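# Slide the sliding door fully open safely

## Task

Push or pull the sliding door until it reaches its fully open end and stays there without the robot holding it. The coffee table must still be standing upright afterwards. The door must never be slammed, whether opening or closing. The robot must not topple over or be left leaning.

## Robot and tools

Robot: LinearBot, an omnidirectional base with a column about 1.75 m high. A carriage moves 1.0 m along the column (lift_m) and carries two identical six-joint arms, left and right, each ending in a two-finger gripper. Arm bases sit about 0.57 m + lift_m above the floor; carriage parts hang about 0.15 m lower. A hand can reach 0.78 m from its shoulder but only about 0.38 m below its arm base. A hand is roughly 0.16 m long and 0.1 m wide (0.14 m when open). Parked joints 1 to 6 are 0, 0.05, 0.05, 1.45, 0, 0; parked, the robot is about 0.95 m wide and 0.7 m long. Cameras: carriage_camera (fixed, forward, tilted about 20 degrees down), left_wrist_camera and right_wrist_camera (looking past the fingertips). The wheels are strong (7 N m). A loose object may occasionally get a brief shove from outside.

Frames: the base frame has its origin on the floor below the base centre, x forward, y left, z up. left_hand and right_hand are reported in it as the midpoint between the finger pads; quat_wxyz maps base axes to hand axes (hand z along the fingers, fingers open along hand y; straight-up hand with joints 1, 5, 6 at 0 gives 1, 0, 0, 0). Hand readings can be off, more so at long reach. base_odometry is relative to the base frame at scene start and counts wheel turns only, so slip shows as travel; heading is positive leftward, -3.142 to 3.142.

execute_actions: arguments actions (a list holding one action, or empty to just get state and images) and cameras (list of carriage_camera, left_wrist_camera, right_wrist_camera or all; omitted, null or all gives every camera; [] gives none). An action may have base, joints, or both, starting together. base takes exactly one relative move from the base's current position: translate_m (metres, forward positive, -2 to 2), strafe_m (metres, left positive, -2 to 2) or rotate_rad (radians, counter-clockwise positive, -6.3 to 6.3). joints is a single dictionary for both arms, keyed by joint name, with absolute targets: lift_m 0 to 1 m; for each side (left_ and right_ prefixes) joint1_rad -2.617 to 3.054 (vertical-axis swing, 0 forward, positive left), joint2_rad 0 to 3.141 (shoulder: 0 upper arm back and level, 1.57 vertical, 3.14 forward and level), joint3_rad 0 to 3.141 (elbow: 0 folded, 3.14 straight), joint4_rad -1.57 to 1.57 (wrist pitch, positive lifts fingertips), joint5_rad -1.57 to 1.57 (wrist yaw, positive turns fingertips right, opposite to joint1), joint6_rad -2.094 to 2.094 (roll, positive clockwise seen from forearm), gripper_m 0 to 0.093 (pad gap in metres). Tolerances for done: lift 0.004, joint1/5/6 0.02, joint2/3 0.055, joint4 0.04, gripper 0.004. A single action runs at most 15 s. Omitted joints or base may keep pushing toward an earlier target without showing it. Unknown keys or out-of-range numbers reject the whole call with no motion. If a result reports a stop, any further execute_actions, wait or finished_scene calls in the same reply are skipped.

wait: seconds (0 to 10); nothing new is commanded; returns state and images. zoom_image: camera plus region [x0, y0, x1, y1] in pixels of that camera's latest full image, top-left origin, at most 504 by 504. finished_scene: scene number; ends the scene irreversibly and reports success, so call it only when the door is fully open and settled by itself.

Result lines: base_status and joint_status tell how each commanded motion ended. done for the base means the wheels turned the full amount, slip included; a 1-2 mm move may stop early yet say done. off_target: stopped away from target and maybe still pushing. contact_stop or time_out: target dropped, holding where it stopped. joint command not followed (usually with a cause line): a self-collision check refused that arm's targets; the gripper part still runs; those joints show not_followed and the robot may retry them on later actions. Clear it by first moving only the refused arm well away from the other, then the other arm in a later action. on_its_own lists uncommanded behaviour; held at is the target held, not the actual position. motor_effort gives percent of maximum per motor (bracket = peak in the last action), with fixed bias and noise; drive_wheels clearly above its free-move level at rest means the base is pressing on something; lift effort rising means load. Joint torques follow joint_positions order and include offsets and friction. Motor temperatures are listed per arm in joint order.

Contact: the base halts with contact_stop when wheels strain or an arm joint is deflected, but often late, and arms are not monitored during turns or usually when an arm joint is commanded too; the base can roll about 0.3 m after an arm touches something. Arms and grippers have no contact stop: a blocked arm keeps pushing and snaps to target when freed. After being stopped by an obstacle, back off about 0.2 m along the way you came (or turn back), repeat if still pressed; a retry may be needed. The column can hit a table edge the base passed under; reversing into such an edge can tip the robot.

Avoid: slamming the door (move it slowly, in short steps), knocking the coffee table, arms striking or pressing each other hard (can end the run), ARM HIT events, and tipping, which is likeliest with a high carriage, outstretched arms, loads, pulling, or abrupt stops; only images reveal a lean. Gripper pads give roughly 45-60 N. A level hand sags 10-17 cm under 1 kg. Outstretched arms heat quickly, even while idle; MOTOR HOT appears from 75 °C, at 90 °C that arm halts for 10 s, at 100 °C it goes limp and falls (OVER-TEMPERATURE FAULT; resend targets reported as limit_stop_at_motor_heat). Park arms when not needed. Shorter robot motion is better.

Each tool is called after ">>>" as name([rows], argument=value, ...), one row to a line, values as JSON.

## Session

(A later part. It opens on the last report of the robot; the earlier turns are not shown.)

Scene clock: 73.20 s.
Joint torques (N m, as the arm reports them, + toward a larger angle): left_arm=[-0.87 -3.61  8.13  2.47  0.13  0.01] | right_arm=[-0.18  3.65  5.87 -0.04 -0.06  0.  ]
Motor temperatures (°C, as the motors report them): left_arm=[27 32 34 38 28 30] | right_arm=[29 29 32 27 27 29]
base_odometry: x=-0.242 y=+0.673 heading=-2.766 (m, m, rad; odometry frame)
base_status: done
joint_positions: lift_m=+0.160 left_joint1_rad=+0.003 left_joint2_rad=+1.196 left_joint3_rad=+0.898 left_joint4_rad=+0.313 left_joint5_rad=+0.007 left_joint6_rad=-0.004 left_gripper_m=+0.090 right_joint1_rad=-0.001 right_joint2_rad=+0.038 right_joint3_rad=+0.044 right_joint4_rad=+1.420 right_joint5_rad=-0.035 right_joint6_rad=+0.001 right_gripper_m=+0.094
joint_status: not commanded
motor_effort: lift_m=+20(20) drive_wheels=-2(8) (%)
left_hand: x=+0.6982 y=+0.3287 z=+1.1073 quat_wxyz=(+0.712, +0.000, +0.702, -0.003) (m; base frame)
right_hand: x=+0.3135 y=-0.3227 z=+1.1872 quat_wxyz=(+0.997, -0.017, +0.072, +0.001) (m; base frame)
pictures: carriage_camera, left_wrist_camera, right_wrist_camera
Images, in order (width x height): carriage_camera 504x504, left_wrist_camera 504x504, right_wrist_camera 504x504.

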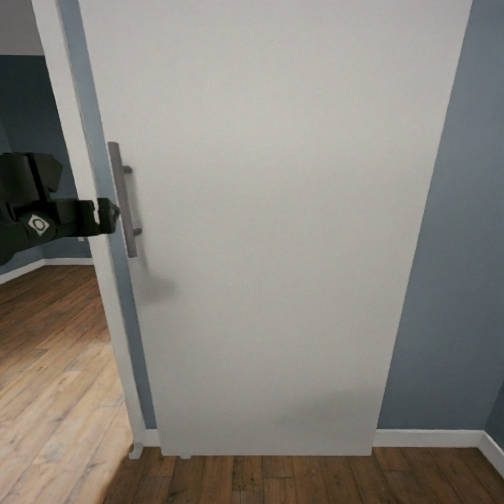

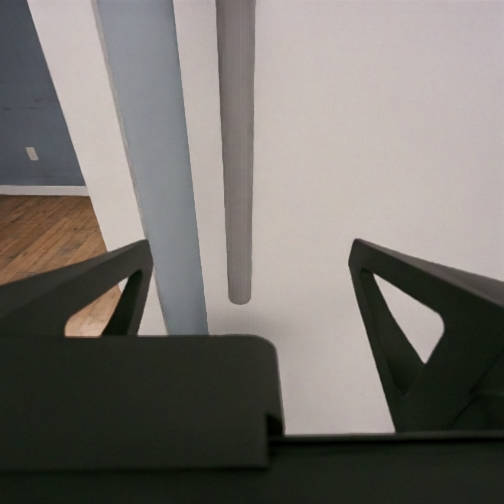

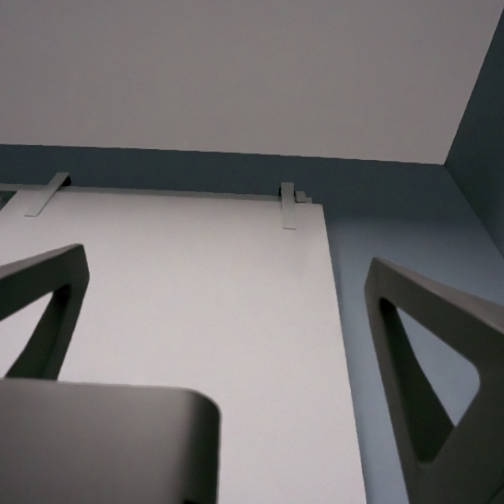

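>>> finished_scene(scene=1)

The scene is finished: the task was done.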